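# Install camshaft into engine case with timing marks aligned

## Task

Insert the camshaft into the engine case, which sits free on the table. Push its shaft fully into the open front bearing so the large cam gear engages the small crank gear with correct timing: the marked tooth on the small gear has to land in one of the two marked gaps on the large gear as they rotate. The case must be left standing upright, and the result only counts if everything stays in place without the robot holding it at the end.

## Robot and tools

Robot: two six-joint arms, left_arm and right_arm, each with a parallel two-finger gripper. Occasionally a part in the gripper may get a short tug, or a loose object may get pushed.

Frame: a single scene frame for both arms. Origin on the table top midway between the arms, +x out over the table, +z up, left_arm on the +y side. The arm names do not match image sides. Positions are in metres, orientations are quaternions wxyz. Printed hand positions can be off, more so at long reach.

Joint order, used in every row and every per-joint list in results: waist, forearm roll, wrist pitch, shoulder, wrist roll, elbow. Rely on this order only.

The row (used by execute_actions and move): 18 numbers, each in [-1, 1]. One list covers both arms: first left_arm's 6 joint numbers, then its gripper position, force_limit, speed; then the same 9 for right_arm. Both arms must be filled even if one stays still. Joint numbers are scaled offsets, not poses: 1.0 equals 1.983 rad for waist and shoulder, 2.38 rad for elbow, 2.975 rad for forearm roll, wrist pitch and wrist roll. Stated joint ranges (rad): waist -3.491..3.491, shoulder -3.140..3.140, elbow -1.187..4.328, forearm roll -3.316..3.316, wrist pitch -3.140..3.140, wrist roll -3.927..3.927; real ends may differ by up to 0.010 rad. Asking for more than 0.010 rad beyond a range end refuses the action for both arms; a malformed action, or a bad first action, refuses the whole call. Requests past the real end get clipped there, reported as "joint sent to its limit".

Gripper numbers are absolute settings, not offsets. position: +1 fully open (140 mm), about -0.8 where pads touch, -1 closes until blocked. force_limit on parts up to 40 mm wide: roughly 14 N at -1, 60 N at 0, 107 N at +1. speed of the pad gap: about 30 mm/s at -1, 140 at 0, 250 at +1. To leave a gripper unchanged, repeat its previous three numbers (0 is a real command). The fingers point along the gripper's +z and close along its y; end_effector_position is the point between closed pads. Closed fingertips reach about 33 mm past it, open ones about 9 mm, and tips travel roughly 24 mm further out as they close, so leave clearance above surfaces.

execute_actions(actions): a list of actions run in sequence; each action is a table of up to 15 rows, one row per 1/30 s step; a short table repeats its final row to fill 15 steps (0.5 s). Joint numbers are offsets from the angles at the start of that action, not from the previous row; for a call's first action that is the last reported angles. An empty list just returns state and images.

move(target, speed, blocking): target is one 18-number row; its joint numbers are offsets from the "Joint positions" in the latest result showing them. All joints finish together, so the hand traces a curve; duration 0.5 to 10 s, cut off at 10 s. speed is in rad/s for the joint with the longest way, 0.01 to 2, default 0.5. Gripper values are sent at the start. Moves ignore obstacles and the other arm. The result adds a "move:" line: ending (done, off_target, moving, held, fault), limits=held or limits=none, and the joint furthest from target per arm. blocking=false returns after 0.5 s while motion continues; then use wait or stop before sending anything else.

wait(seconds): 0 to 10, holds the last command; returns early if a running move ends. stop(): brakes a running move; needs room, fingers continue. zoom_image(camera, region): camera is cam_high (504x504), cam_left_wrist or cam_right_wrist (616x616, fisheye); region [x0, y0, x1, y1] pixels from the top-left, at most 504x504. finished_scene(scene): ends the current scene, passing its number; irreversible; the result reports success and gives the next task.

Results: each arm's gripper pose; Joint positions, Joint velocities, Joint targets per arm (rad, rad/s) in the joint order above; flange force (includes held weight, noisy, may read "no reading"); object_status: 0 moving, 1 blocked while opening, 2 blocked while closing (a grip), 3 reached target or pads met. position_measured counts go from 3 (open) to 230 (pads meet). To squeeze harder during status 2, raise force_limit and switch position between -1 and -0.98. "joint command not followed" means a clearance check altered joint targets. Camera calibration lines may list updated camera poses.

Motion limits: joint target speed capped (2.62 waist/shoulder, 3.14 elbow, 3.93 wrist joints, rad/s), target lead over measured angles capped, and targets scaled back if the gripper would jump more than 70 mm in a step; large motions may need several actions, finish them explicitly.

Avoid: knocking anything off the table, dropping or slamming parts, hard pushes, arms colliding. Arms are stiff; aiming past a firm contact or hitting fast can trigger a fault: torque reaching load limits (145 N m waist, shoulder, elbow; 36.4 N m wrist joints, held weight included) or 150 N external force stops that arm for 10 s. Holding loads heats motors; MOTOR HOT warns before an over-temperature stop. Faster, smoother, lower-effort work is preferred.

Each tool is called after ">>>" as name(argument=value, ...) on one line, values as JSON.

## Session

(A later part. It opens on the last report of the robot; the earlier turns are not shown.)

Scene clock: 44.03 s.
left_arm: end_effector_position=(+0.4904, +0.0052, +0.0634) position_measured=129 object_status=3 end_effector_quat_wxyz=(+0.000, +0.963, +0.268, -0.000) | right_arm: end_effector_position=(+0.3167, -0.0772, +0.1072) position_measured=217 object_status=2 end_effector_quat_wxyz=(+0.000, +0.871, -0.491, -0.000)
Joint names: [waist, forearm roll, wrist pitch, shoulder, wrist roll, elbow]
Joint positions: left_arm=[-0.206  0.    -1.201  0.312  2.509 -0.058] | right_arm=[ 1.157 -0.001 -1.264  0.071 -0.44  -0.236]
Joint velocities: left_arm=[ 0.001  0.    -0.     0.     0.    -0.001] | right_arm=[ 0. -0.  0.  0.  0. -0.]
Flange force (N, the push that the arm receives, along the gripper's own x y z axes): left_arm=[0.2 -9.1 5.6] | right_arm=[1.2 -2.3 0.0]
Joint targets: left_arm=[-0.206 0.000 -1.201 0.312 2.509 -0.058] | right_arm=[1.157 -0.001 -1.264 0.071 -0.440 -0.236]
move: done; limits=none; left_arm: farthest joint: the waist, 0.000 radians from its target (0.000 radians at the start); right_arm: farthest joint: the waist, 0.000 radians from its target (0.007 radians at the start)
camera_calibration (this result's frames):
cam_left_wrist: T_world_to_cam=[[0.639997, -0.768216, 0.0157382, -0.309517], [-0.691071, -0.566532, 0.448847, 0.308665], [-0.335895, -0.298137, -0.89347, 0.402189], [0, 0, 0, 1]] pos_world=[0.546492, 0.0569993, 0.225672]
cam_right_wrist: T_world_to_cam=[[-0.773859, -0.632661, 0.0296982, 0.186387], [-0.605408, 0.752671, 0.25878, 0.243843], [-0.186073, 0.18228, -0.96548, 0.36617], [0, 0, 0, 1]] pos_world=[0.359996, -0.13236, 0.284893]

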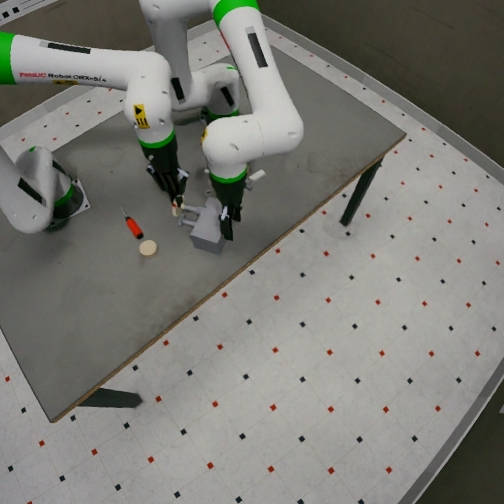

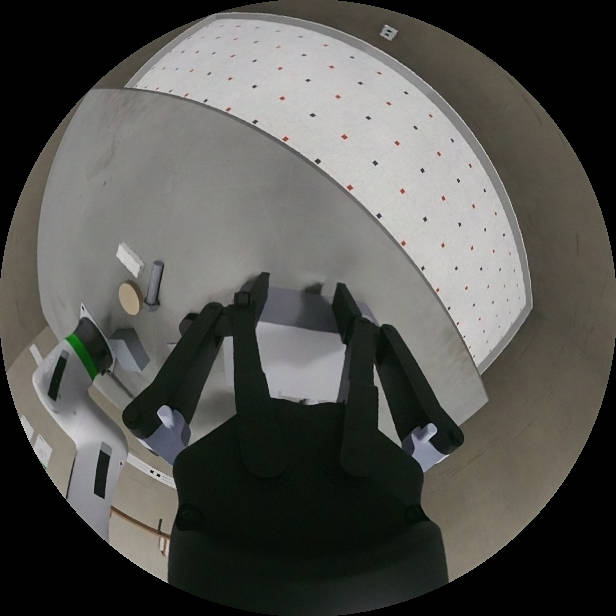

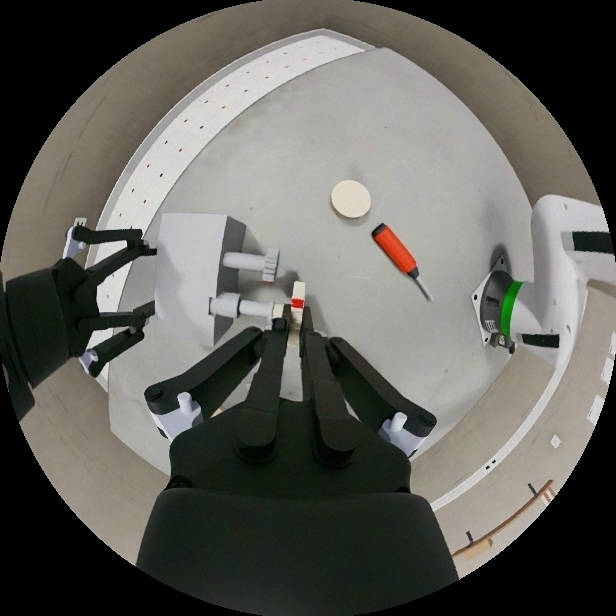

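>>> move(target=[0,0,0,0,0,0,0,0,0,-0.0062,0,-0.0011,0.016,0.0041,0.0146,-1,0.3,-1], speed=0.015)

>>> move(target=[0,0,0,0,0,0,0,0,0,0,0,0,0,0,0,-0.55,-1,-1])

>>> move(target=[0,0,0,0,0,0,0,0,0,0.0121,0,-0.0097,-0.0024,-0.0081,0.0102,-0.55,-1,-1], speed=0.04)

>>> move(target=[0,0,0,0,0,0,0,0,0,0,0,0,0,0,0,-1,-1,-1])

>>> move(target=[0,0,0,0,0,0,0,0,0,-0.0202,0,0,-0.004,0.0135,-0.0035,-1,-1,-1], speed=0.02)

>>> zoom_image(camera="cam_right_wrist", region=[230,240,360,340])

Scene clock: 46.87 s.
left_arm: end_effector_position=(+0.4904, +0.0053, +0.0634) position_measured=129 object_status=3 end_effector_quat_wxyz=(+0.000, +0.963, +0.268, -0.000) | right_arm: end_effector_position=(+0.3276, -0.0707, +0.1073) position_measured=217 object_status=2 end_effector_quat_wxyz=(+0.000, +0.871, -0.491, -0.001)
Joint names: [waist, forearm roll, wrist pitch, shoulder, wrist roll, elbow]
Joint positions: left_arm=[-0.205  0.    -1.201  0.312  2.509 -0.058] | right_arm=[ 1.145 -0.001 -1.267  0.103 -0.427 -0.202]
Joint velocities: left_arm=[ 0.    -0.    -0.    -0.     0.     0.001] | right_arm=[-0.     0.001  0.     0.     0.     0.   ]
Flange force (N, the push that the arm receives, along the gripper's own x y z axes): left_arm=[70.2 -16.1 -3.6] | right_arm=[5.3 87.6 -51.8]
Joint targets: left_arm=[-0.206 0.000 -1.201 0.312 2.509 -0.058] | right_arm=[1.145 -0.001 -1.267 0.103 -0.427 -0.202]
move: done; limits=none; left_arm: farthest joint: the waist, 0.001 radians from its target (0.000 radians at the start); right_arm: farthest joint: the waist, 0.000 radians from its target (0.013 radians at the start)
camera_calibration (this result's frames):
cam_left_wrist: T_world_to_cam=[[0.640001, -0.768212, 0.0157382, -0.309506], [-0.691129, -0.566591, 0.448683, 0.308789], [-0.335766, -0.298035, -0.893553, 0.402186], [0, 0, 0, 1]] pos_world=[0.546538, 0.0570559, 0.225697]
cam_right_wrist: T_world_to_cam=[[-0.773922, -0.632558, 0.0302532, 0.198976], [-0.605222, 0.75285, 0.258695, 0.245503], [-0.186415, 0.1819, -0.965485, 0.367196], [0, 0, 0, 1]] pos_world=[0.371027, -0.125756, 0.284992]

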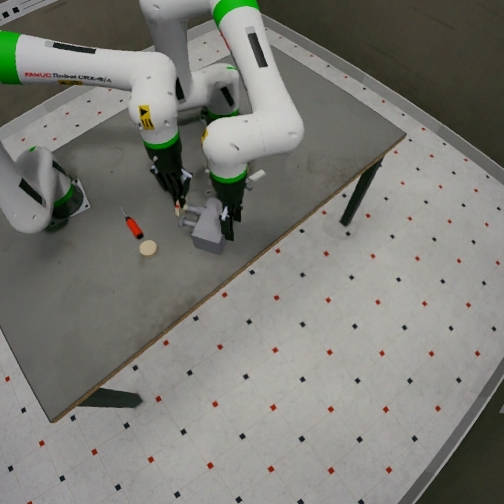

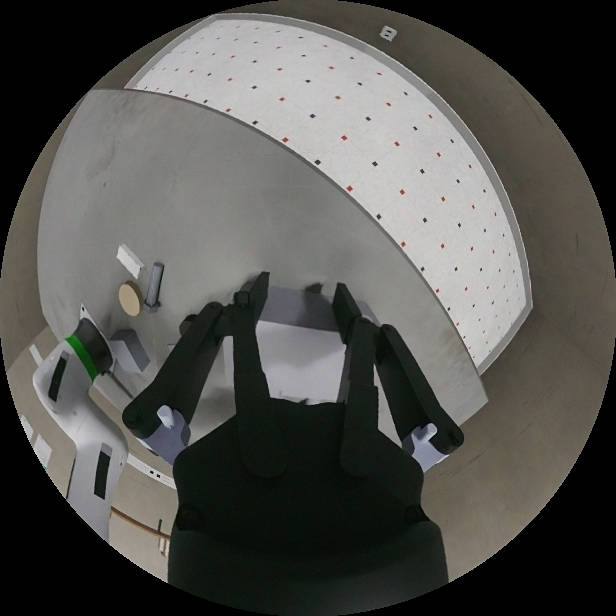

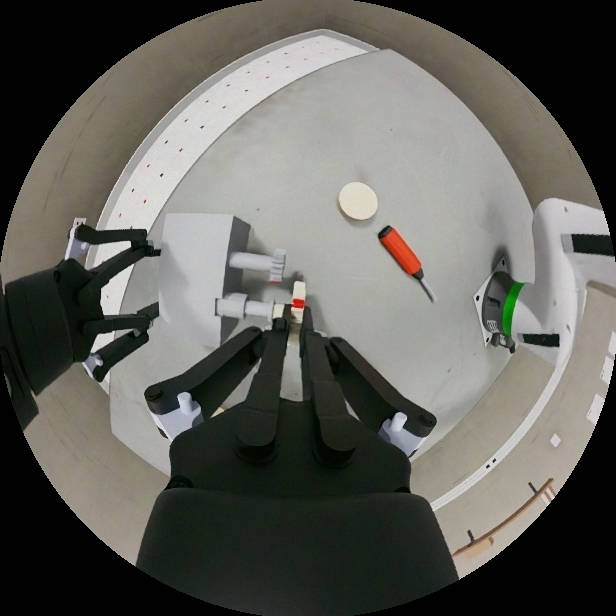

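Scene clock: 47.47 s.
left_arm: end_effector_position=(+0.4904, +0.0053, +0.0634) position_measured=129 object_status=3 end_effector_quat_wxyz=(+0.000, +0.963, +0.268, -0.000) | right_arm: end_effector_position=(+0.3277, -0.0707, +0.1073) position_measured=199 object_status=0 end_effector_quat_wxyz=(+0.000, +0.871, -0.491, -0.001)
Joint names: [waist, forearm roll, wrist pitch, shoulder, wrist roll, elbow]
Joint positions: left_arm=[-0.205  0.    -1.201  0.312  2.509 -0.058] | right_arm=[ 1.145 -0.001 -1.267  0.103 -0.427 -0.202]
Joint velocities: left_arm=[ 0.002 -0.     0.001 -0.003 -0.001 -0.   ] | right_arm=[-0.     0.001 -0.001 -0.    -0.    -0.   ]
Flange force (N, the push that the arm receives, along the gripper's own x y z axes): left_arm=[1.9 -7.8 5.2] | right_arm=[1.1 -3.4 -2.8]
Joint targets: left_arm=[-0.205 0.000 -1.201 0.312 2.509 -0.058] | right_arm=[1.145 -0.001 -1.267 0.103 -0.427 -0.202]
move: done; limits=none; left_arm: farthest joint: the waist, 0.000 radians from its target (0.000 radians at the start); right_arm: farthest joint: the waist, 0.000 radians from its target (0.000 radians at the start)
camera_calibration (this result's frames):
cam_left_wrist: T_world_to_cam=[[0.639997, -0.768216, 0.015739, -0.309505], [-0.691131, -0.566586, 0.448685, 0.308786], [-0.335769, -0.298035, -0.893551, 0.402186], [0, 0, 0, 1]] pos_world=[0.546536, 0.0570527, 0.225697]
cam_right_wrist: T_world_to_cam=[[-0.774, -0.632465, 0.0301972, 0.199035], [-0.605139, 0.752911, 0.258711, 0.245552], [-0.186361, 0.181969, -0.965483, 0.367204], [0, 0, 0, 1]] pos_world=[0.371079, -0.125815, 0.284991]

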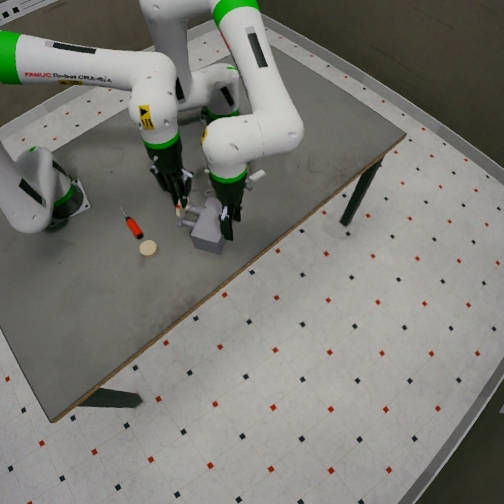

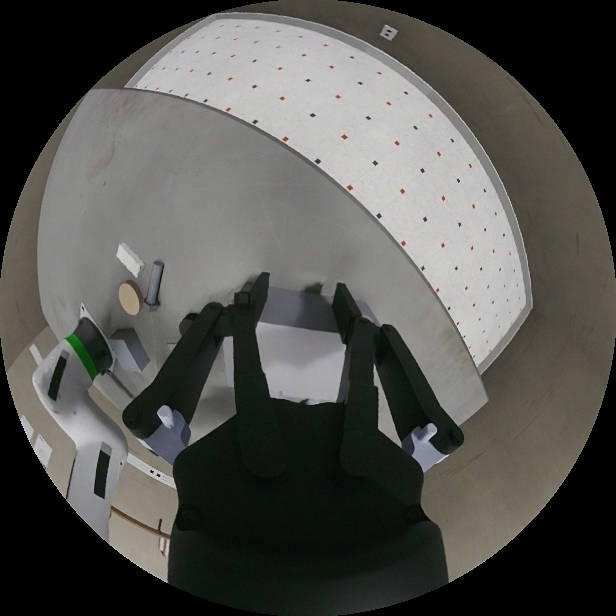

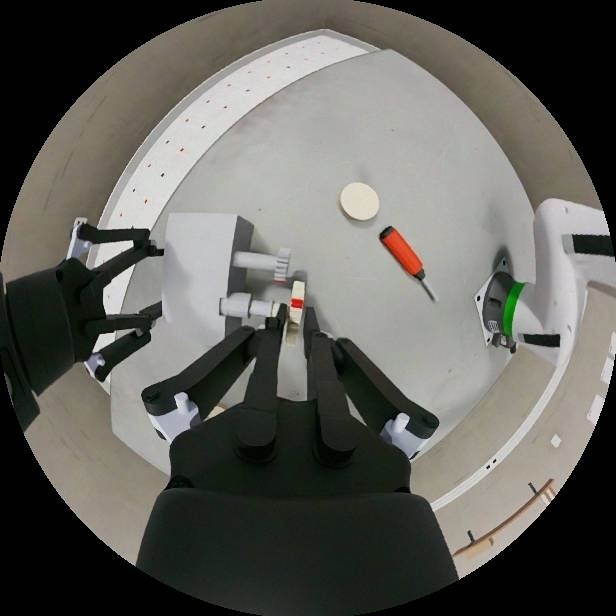

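Scene clock: 48.40 s.
left_arm: end_effector_position=(+0.4904, +0.0053, +0.0634) position_measured=129 object_status=3 end_effector_quat_wxyz=(+0.000, +0.963, +0.268, -0.000) | right_arm: end_effector_position=(+0.3213, -0.0607, +0.1195) position_measured=199 object_status=3 end_effector_quat_wxyz=(+0.000, +0.871, -0.491, -0.001)
Joint names: [waist, forearm roll, wrist pitch, shoulder, wrist roll, elbow]
Joint positions: left_arm=[-0.205  0.    -1.201  0.312  2.509 -0.058] | right_arm=[ 1.169 -0.001 -1.296  0.098 -0.451 -0.177]
Joint velocities: left_arm=[-0.002 -0.001 -0.001  0.     0.001 -0.002] | right_arm=[ 0.001  0.002 -0.     0.    -0.     0.   ]
Flange force (N, the push that the arm receives, along the gripper's own x y z axes): left_arm=[-0.2 -9.1 6.4] | right_arm=[1.2 -2.6 -1.6]
Joint targets: left_arm=[-0.205 0.000 -1.201 0.312 2.509 -0.058] | right_arm=[1.169 -0.001 -1.296 0.098 -0.451 -0.177]
move: done; limits=none; left_arm: farthest joint: the waist, 0.000 radians from its target (0.000 radians at the start); right_arm: farthest joint: the waist, 0.000 radians from its target (0.024 radians at the start)
camera_calibration (this result's frames):
cam_left_wrist: T_world_to_cam=[[0.639999, -0.768214, 0.0157393, -0.309506], [-0.69113, -0.566588, 0.448684, 0.308787], [-0.335768, -0.298035, -0.893552, 0.402186], [0, 0, 0, 1]] pos_world=[0.546537, 0.057054, 0.225697]
cam_right_wrist: T_world_to_cam=[[-0.774057, -0.632402, 0.0300665, 0.200089], [-0.605089, 0.752929, 0.258774, 0.230972], [-0.186287, 0.182113, -0.96547, 0.375903], [0, 0, 0, 1]] pos_world=[0.364664, -0.115826, 0.297137]

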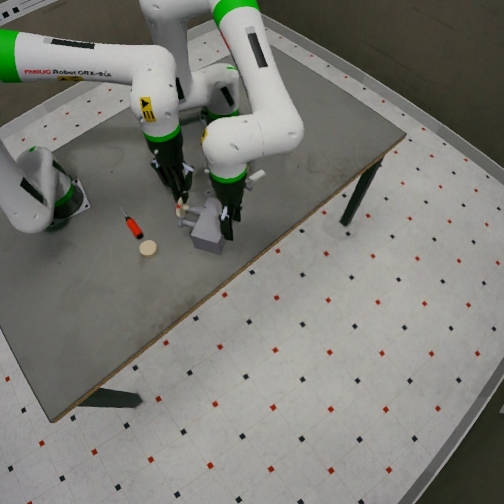

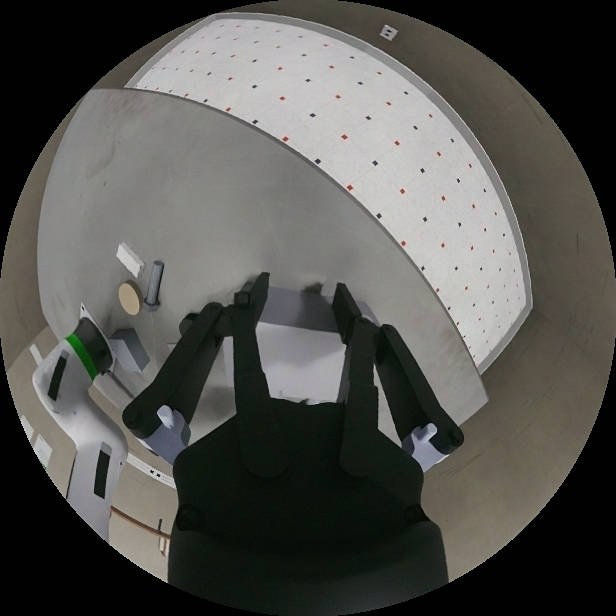

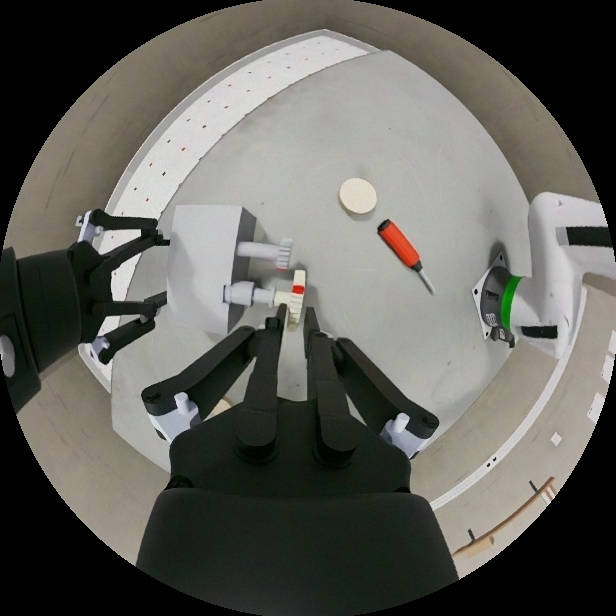

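Scene clock: 48.90 s.
left_arm: end_effector_position=(+0.4904, +0.0053, +0.0634) position_measured=129 object_status=3 end_effector_quat_wxyz=(+0.000, +0.963, +0.268, -0.000) | right_arm: end_effector_position=(+0.3213, -0.0607, +0.1195) position_measured=213 object_status=0 end_effector_quat_wxyz=(+0.000, +0.871, -0.491, -0.000)
Joint names: [waist, forearm roll, wrist pitch, shoulder, wrist roll, elbow]
Joint positions: left_arm=[-0.205  0.    -1.201  0.312  2.509 -0.058] | right_arm=[ 1.169 -0.001 -1.296  0.098 -0.451 -0.177]
Joint velocities: left_arm=[-0.     0.     0.     0.     0.001 -0.   ] | right_arm=[-0.     0.    -0.     0.     0.001  0.   ]
Flange force (N, the push that the arm receives, along the gripper's own x y z axes): left_arm=[2.8 -5.4 6.5] | right_arm=[4.5 -8.3 -1.9]
Joint targets: left_arm=[-0.205 0.000 -1.201 0.312 2.509 -0.058] | right_arm=[1.169 -0.001 -1.296 0.098 -0.451 -0.177]
move: done; limits=none; left_arm: farthest joint: the waist, 0.000 radians from its target (0.000 radians at the start); right_arm: farthest joint: the waist, 0.000 radians from its target (0.000 radians at the start)
camera_calibration (this result's frames):
cam_left_wrist: T_world_to_cam=[[0.639999, -0.768215, 0.0157392, -0.309505], [-0.69113, -0.566588, 0.448684, 0.308787], [-0.335768, -0.298035, -0.893552, 0.402186], [0, 0, 0, 1]] pos_world=[0.546537, 0.0570539, 0.225697]
cam_right_wrist: T_world_to_cam=[[-0.774054, -0.632411, 0.0299552, 0.200147], [-0.605131, 0.752918, 0.258711, 0.230998], [-0.186166, 0.18213, -0.96549, 0.375921], [0, 0, 0, 1]] pos_world=[0.364692, -0.115813, 0.297191]

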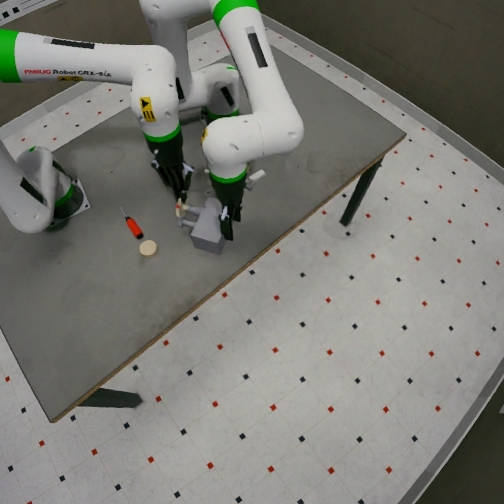

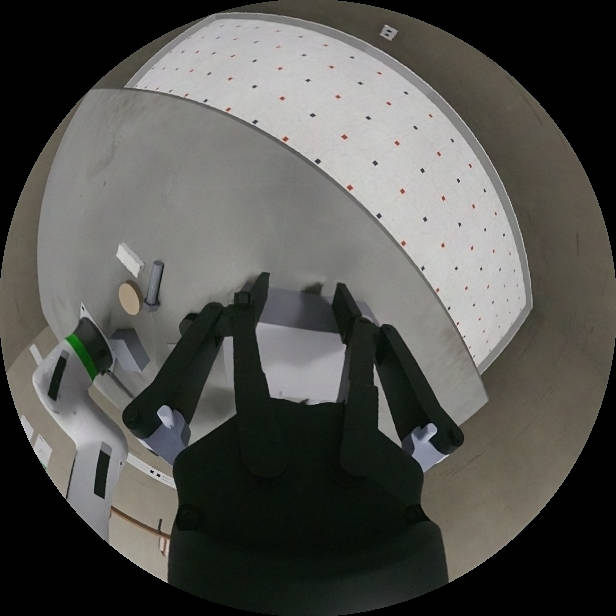

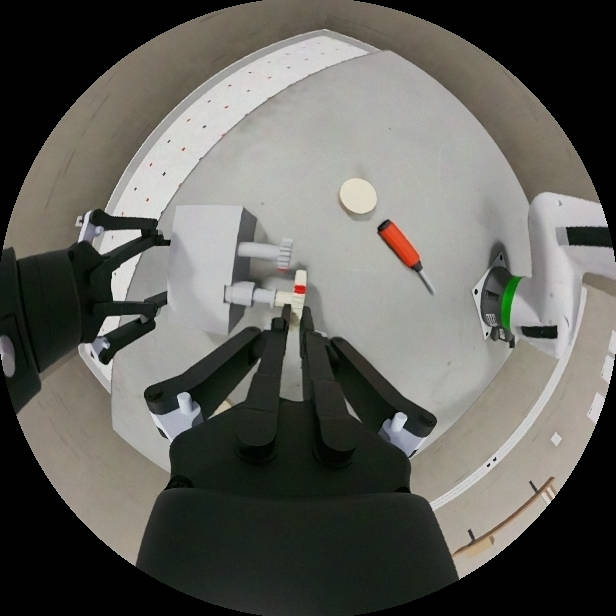

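Scene clock: 51.13 s.
left_arm: end_effector_position=(+0.4905, +0.0053, +0.0634) position_measured=129 object_status=3 end_effector_quat_wxyz=(+0.000, +0.963, +0.268, +0.000) | right_arm: end_effector_position=(+0.3314, -0.0780, +0.1197) position_measured=213 object_status=2 end_effector_quat_wxyz=(+0.000, +0.871, -0.491, -0.001)
Joint names: [waist, forearm roll, wrist pitch, shoulder, wrist roll, elbow]
Joint positions: left_arm=[-0.205  0.    -1.201  0.312  2.509 -0.058] | right_arm=[ 1.129 -0.001 -1.296  0.09  -0.411 -0.186]
Joint velocities: left_arm=[ 0.    -0.    -0.001 -0.001  0.    -0.001] | right_arm=[ 0.    -0.001 -0.001 -0.     0.001 -0.   ]
Flange force (N, the push that the arm receives, along the gripper's own x y z axes): left_arm=[34.4 3.9 -2.3] | right_arm=[-25.3 31.4 -26.1]
Joint targets: left_arm=[-0.205 0.000 -1.201 0.312 2.509 -0.058] | right_arm=[1.129 -0.001 -1.296 0.090 -0.411 -0.186]
move: done; limits=none; left_arm: farthest joint: the waist, 0.000 radians from its target (0.000 radians at the start); right_arm: farthest joint: the waist, 0.000 radians from its target (0.040 radians at the start)
camera_calibration (this result's frames):
cam_left_wrist: T_world_to_cam=[[0.640034, -0.768183, 0.0158386, -0.309563], [-0.691175, -0.566624, 0.448569, 0.308876], [-0.335609, -0.298047, -0.893608, 0.402153], [0, 0, 0, 1]] pos_world=[0.546584, 0.0570757, 0.225718]
cam_right_wrist: T_world_to_cam=[[-0.773986, -0.632471, 0.0304345, 0.196943], [-0.605104, 0.752945, 0.258694, 0.250099], [-0.186532, 0.18181, -0.96548, 0.381173], [0, 0, 0, 1]] pos_world=[0.374868, -0.133051, 0.297322]

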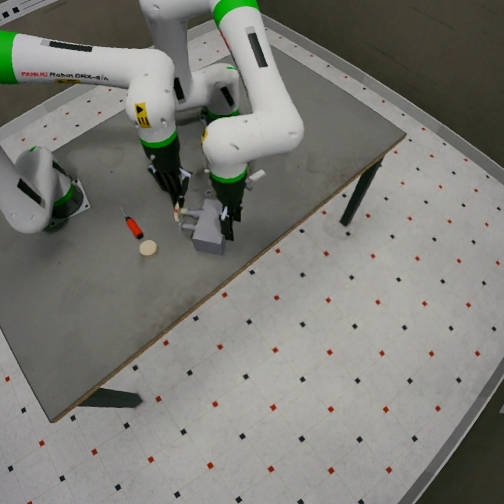

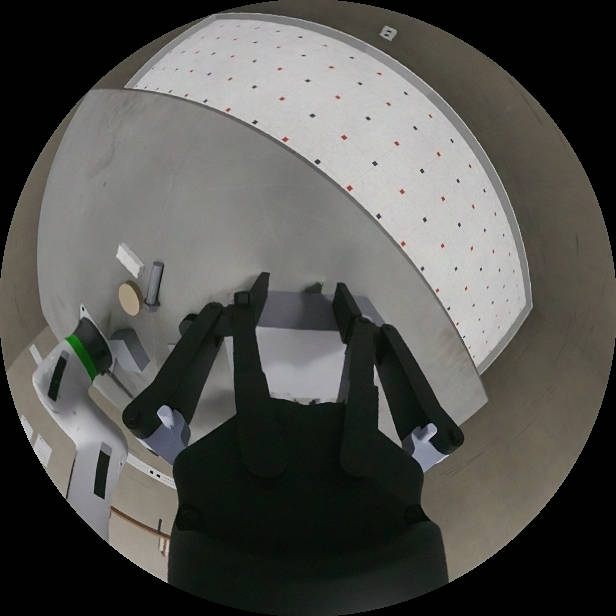

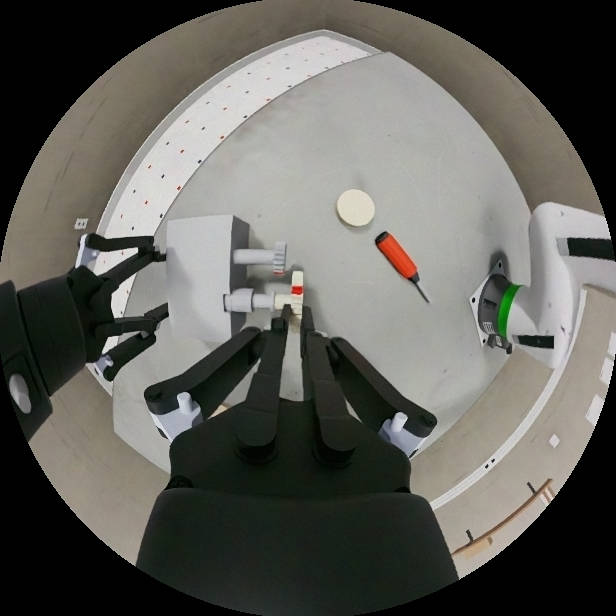

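Region (230, 240, 360, 340) of cam_right_wrist's 616x616 image, scaled by 3.877, with more detail than that image has; it fills the top 388 rows of this view, and the rest is white.

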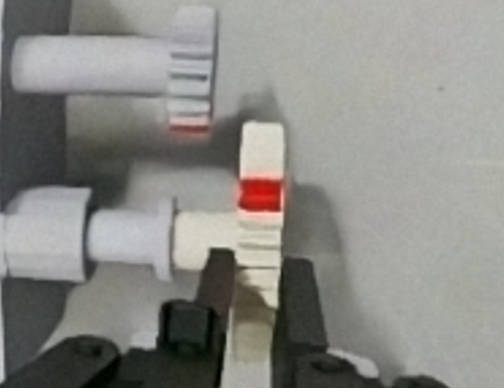

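>>> move(target=[0,0,0,0,0,0,0,0,0,0.0202,0,0,0.004,-0.0135,0.0035,-1,-1,-1], speed=0.02)

>>> move(target=[0,0,-0.0374,-0.019,0,0.031,0,0,0,0,0,0,0,0,0,-1,-1,-1], speed=0.1)

>>> move(target=[-0.024,0,0.002,-0.013,0.016,-0.0135,0,0,0,0,0,0,0,0,0,-1,-1,-1], speed=0.1)

Scene clock: 53.83 s.
left_arm: end_effector_position=(+0.4905, +0.0053, +0.0634) position_measured=129 object_status=3 end_effector_quat_wxyz=(+0.000, +0.963, +0.268, -0.000) | right_arm: end_effector_position=(+0.3213, -0.0607, +0.1195) position_measured=213 object_status=2 end_effector_quat_wxyz=(+0.000, +0.871, -0.491, -0.001)
Joint names: [waist, forearm roll, wrist pitch, shoulder, wrist roll, elbow]
Joint positions: left_arm=[-0.205  0.    -1.201  0.312  2.509 -0.058] | right_arm=[ 1.169 -0.001 -1.296  0.098 -0.451 -0.177]
Joint velocities: left_arm=[-0.     0.     0.     0.002  0.001 -0.   ] | right_arm=[-0.     0.001  0.001  0.    -0.     0.   ]
Flange force (N, the push that the arm receives, along the gripper's own x y z axes): left_arm=[1.1 -2.3 4.6] | right_arm=[10.8 -4.4 -5.3]
Joint targets: left_arm=[-0.205 0.000 -1.201 0.312 2.509 -0.058] | right_arm=[1.169 -0.001 -1.296 0.098 -0.451 -0.177]
move: done; limits=none; left_arm: farthest joint: the waist, 0.000 radians from its target (0.000 radians at the start); right_arm: farthest joint: the waist, 0.000 radians from its target (0.041 radians at the start)
camera_calibration (this result's frames):
cam_left_wrist: T_world_to_cam=[[0.640031, -0.768185, 0.0158602, -0.309575], [-0.691169, -0.566602, 0.448606, 0.308845], [-0.335626, -0.298084, -0.893589, 0.402154], [0, 0, 0, 1]] pos_world=[0.546576, 0.0570568, 0.225721]
cam_right_wrist: T_world_to_cam=[[-0.77406, -0.632396, 0.0301028, 0.200074], [-0.605079, 0.752942, 0.258762, 0.23096], [-0.186305, 0.182083, -0.965472, 0.375942], [0, 0, 0, 1]] pos_world=[0.364658, -0.115826, 0.297175]

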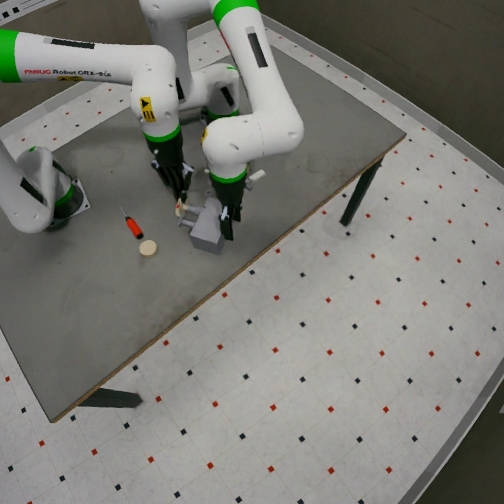

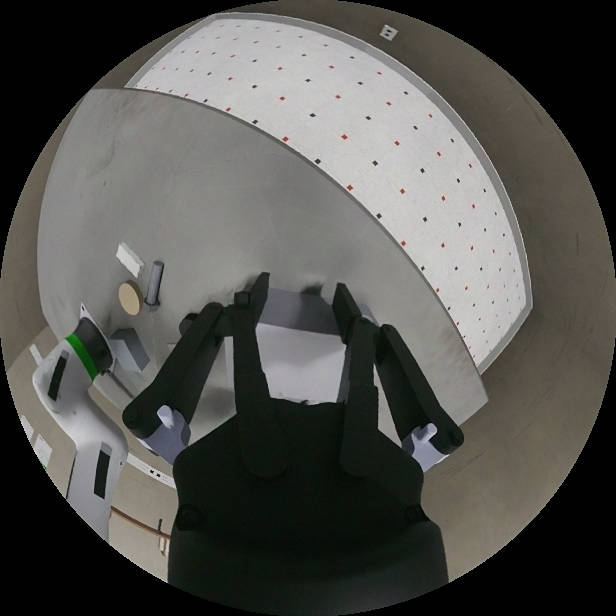

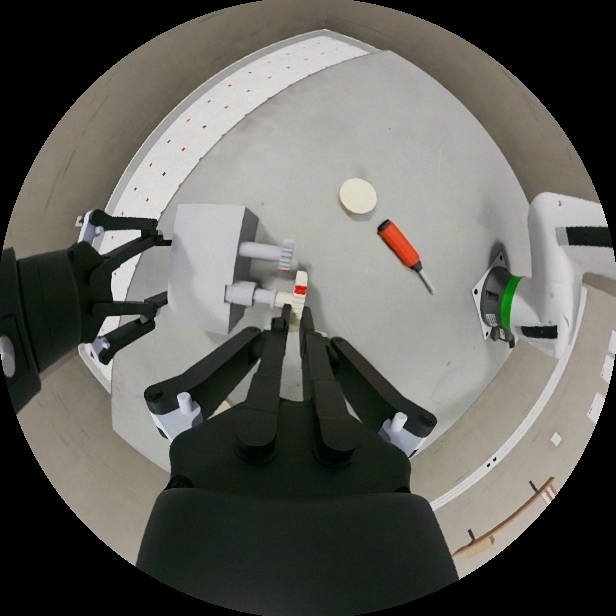

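Scene clock: 55.20 s.
left_arm: end_effector_position=(+0.4906, +0.0053, +0.1134) position_measured=129 object_status=3 end_effector_quat_wxyz=(+0.000, +0.963, +0.268, +0.000) | right_arm: end_effector_position=(+0.3213, -0.0607, +0.1195) position_measured=213 object_status=2 end_effector_quat_wxyz=(+0.000, +0.871, -0.491, -0.001)
Joint names: [waist, forearm roll, wrist pitch, shoulder, wrist roll, elbow]
Joint positions: left_arm=[-0.205  0.    -1.312  0.274  2.509  0.016] | right_arm=[ 1.169 -0.001 -1.296  0.098 -0.451 -0.177]
Joint velocities: left_arm=[ 0.001 -0.    -0.001  0.     0.001 -0.002] | right_arm=[ 0.001 -0.003  0.     0.    -0.001  0.   ]
Flange force (N, the push that the arm receives, along the gripper's own x y z axes): left_arm=[-0.1 -6.6 5.5] | right_arm=[8.7 -3.8 -5.3]
Joint targets: left_arm=[-0.205 0.000 -1.312 0.274 2.509 0.016] | right_arm=[1.169 -0.001 -1.296 0.098 -0.451 -0.177]
move: done; limits=none; left_arm: farthest joint: the waist, 0.000 radians from its target (0.000 radians at the start); right_arm: farthest joint: the waist, 0.000 radians from its target (0.000 radians at the start)
camera_calibration (this result's frames):
cam_left_wrist: T_world_to_cam=[[0.64002, -0.76819, 0.0160449, -0.310443], [-0.69126, -0.566558, 0.448522, 0.286485], [-0.33546, -0.298154, -0.893628, 0.446791], [0, 0, 0, 1]] pos_world=[0.546606, 0.0570433, 0.275752]
cam_right_wrist: T_world_to_cam=[[-0.774059, -0.632397, 0.0301026, 0.200074], [-0.60508, 0.752941, 0.258762, 0.230959], [-0.186306, 0.182083, -0.965472, 0.375942], [0, 0, 0, 1]] pos_world=[0.364658, -0.115825, 0.297175]

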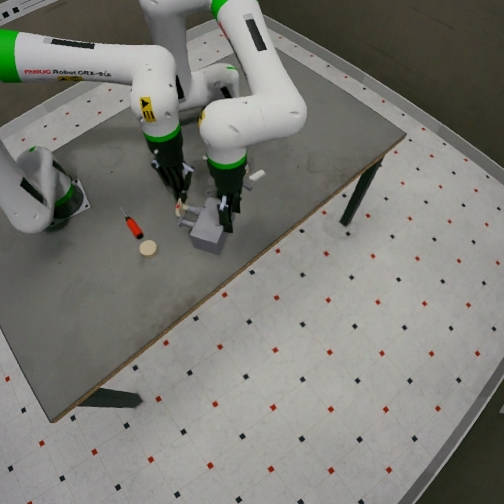

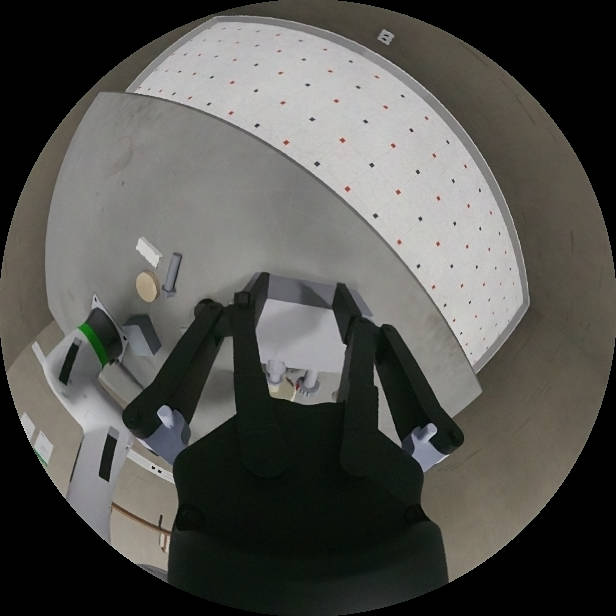

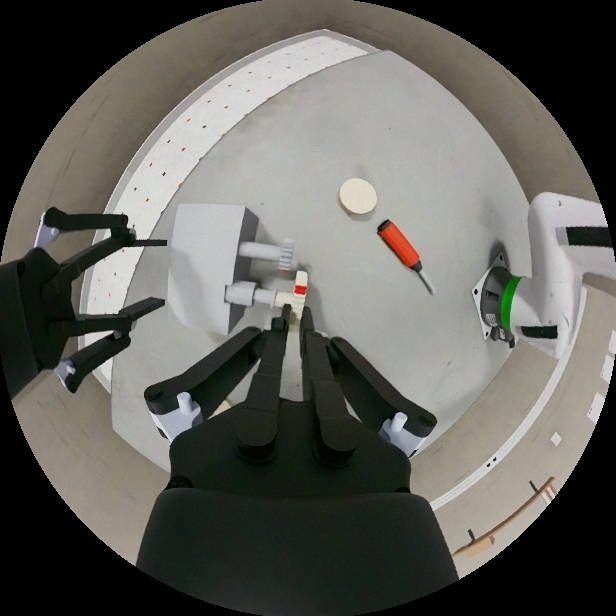

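Scene clock: 55.93 s.
left_arm: end_effector_position=(+0.4647, -0.0104, +0.1135) position_measured=129 object_status=3 end_effector_quat_wxyz=(-0.000, +0.963, +0.268, -0.000) | right_arm: end_effector_position=(+0.3213, -0.0607, +0.1195) position_measured=213 object_status=2 end_effector_quat_wxyz=(+0.000, +0.871, -0.491, -0.001)
Joint names: [waist, forearm roll, wrist pitch, shoulder, wrist roll, elbow]
Joint positions: left_arm=[-0.253  0.    -1.306  0.248  2.557 -0.016] | right_arm=[ 1.169 -0.001 -1.296  0.098 -0.451 -0.177]
Joint velocities: left_arm=[ 0.001 -0.    -0.    -0.     0.    -0.001] | right_arm=[-0.     0.001 -0.001  0.     0.     0.   ]
Flange force (N, the push that the arm receives, along the gripper's own x y z axes): left_arm=[0.5 -6.0 5.4] | right_arm=[10.2 -2.8 -5.1]
Joint targets: left_arm=[-0.253 0.000 -1.306 0.248 2.557 -0.016] | right_arm=[1.169 -0.001 -1.296 0.098 -0.451 -0.177]
move: done; limits=none; left_arm: farthest joint: the waist, 0.000 radians from its target (0.047 radians at the start); right_arm: farthest joint: the waist, 0.000 radians from its target (0.000 radians at the start)
camera_calibration (this result's frames):
cam_left_wrist: T_world_to_cam=[[0.640041, -0.768181, 0.0156831, -0.3059], [-0.691083, -0.566644, 0.448686, 0.259625], [-0.335785, -0.298016, -0.893552, 0.433682], [0, 0, 0, 1]] pos_world=[0.520835, 0.0413728, 0.275824]
cam_right_wrist: T_world_to_cam=[[-0.77406, -0.632397, 0.0301027, 0.200074], [-0.60508, 0.752941, 0.258762, 0.230959], [-0.186306, 0.182082, -0.965472, 0.375942], [0, 0, 0, 1]] pos_world=[0.364658, -0.115825, 0.297175]

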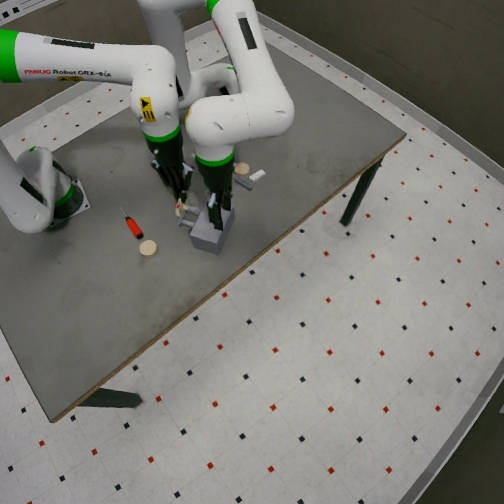

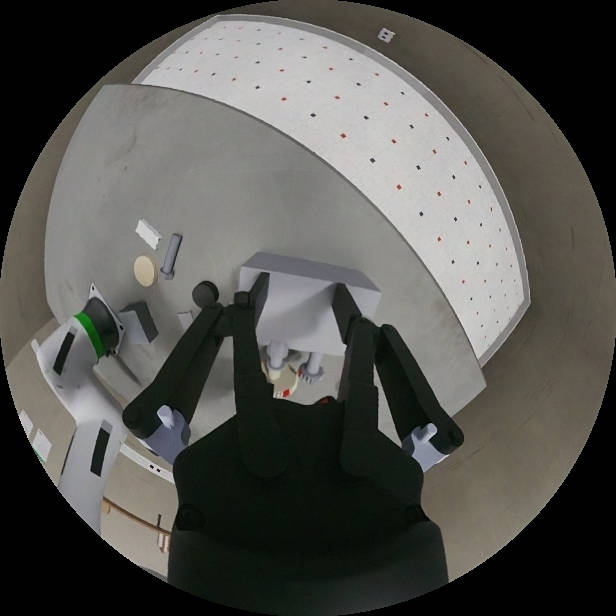

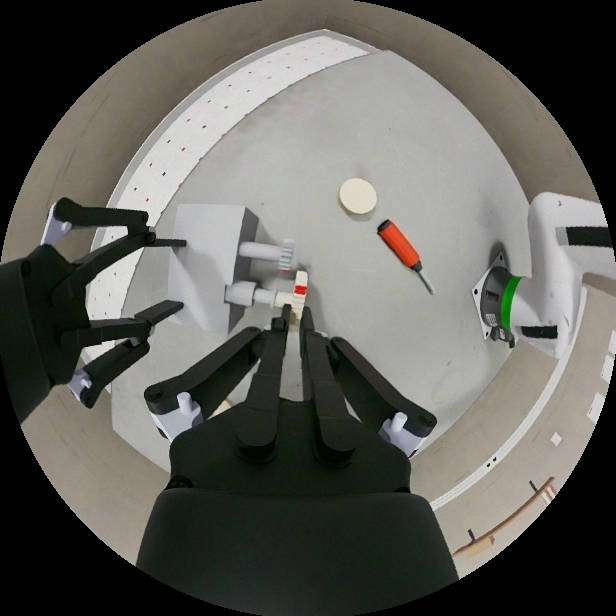

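>>> move(target=[0,0,0.0076,0.0033,0,-0.0067,0,0,0,0,0,0,0,0,0,-0.6,-1,-1], speed=0.03)

>>> move(target=[0,0,0.0023,0.001,0,-0.002,0,0,0,0,0,0,0,0,0,-0.6,-1,-1], speed=0.01)

>>> zoom_image(camera="cam_left_wrist", region=[245,330,355,410])

Scene clock: 66.77 s.
left_arm: end_effector_position=(+0.4648, -0.0104, +0.1099) position_measured=128 object_status=3 end_effector_quat_wxyz=(+0.001, +0.963, +0.268, +0.000) | right_arm: end_effector_position=(+0.3213, -0.0607, +0.1195) position_measured=205 object_status=3 end_effector_quat_wxyz=(+0.000, +0.871, -0.491, -0.001)
Joint names: [waist, forearm roll, wrist pitch, shoulder, wrist roll, elbow]
Joint positions: left_arm=[-0.253  0.    -1.297  0.249  2.557 -0.023] | right_arm=[ 1.169 -0.001 -1.296  0.098 -0.451 -0.177]
Joint velocities: left_arm=[-0.    -0.    -0.001  0.    -0.     0.001] | right_arm=[-0.     0.002  0.001 -0.     0.     0.   ]
Flange force (N, the push that the arm receives, along the gripper's own x y z axes): left_arm=[2.1 -15.9 -21.4] | right_arm=[1.2 -1.5 -2.1]
Joint targets: left_arm=[-0.253 0.000 -1.297 0.249 2.557 -0.024] | right_arm=[1.169 -0.001 -1.296 0.098 -0.451 -0.177]
FORCE FAULT: contact force on the left arm reached its limit, and that arm stopped for 10 seconds. The contact can be on any part of that arm, not only on its tool. That time counts as 19 of the actions that you can send in this scene. That arm's remaining commands of this call were not run. That arm holds still and accepts commands again. Move the arm away from the contact; if what it grips holds it there, let go first. Pushing or pulling that hard again can fault the arm again.
move: fault (left_arm); limits=none; left_arm: farthest joint: the wrist pitch, 0.013 radians from its target (0.023 radians at the start); right_arm: farthest joint: the waist, 0.000 radians from its target (0.000 radians at the start)
camera_calibration (this result's frames):
cam_left_wrist: T_world_to_cam=[[0.640027, -0.768163, 0.0170625, -0.306079], [-0.691658, -0.566328, 0.448199, 0.261541], [-0.334627, -0.298661, -0.893771, 0.429975], [0, 0, 0, 1]] pos_world=[0.520676, 0.0414161, 0.2723]
cam_right_wrist: T_world_to_cam=[[-0.77406, -0.632397, 0.0301029, 0.200073], [-0.60508, 0.752941, 0.258762, 0.230959], [-0.186306, 0.182082, -0.965472, 0.375942], [0, 0, 0, 1]] pos_world=[0.364658, -0.115825, 0.297175]

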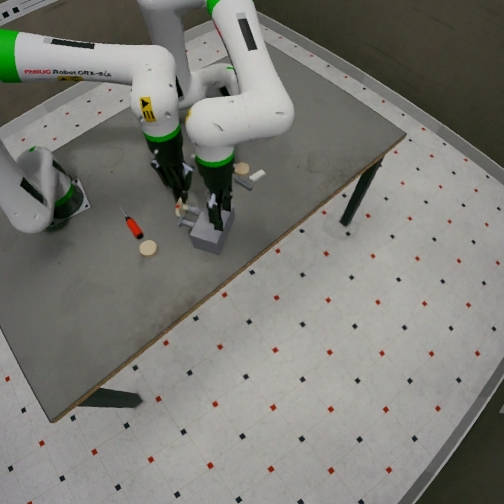

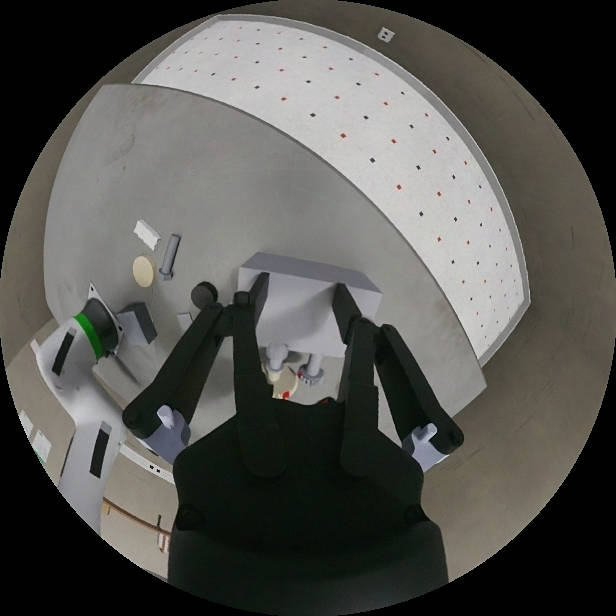

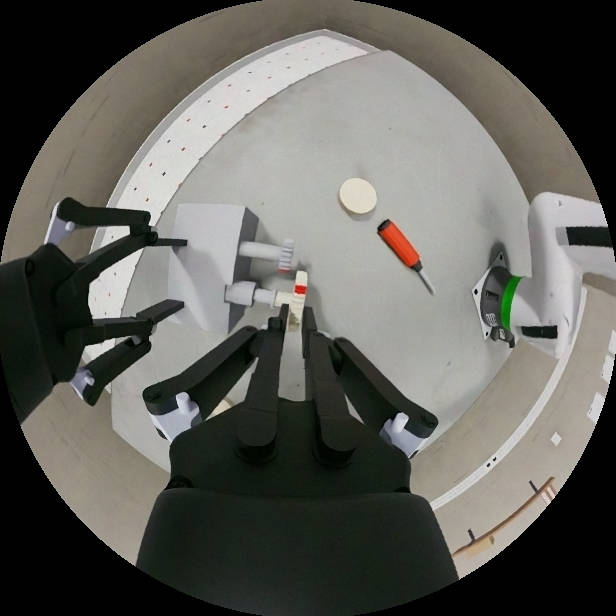

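not run: a fault stop came before this call.

Region (245, 330, 355, 410) of cam_left_wrist's 616x616 image, scaled by 4.582, with more detail than that image has; it fills the top 367 rows of this view, and the rest is white.

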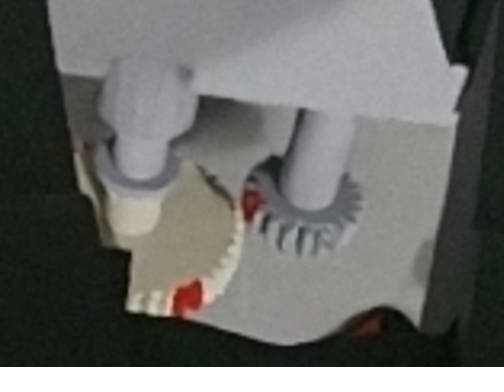

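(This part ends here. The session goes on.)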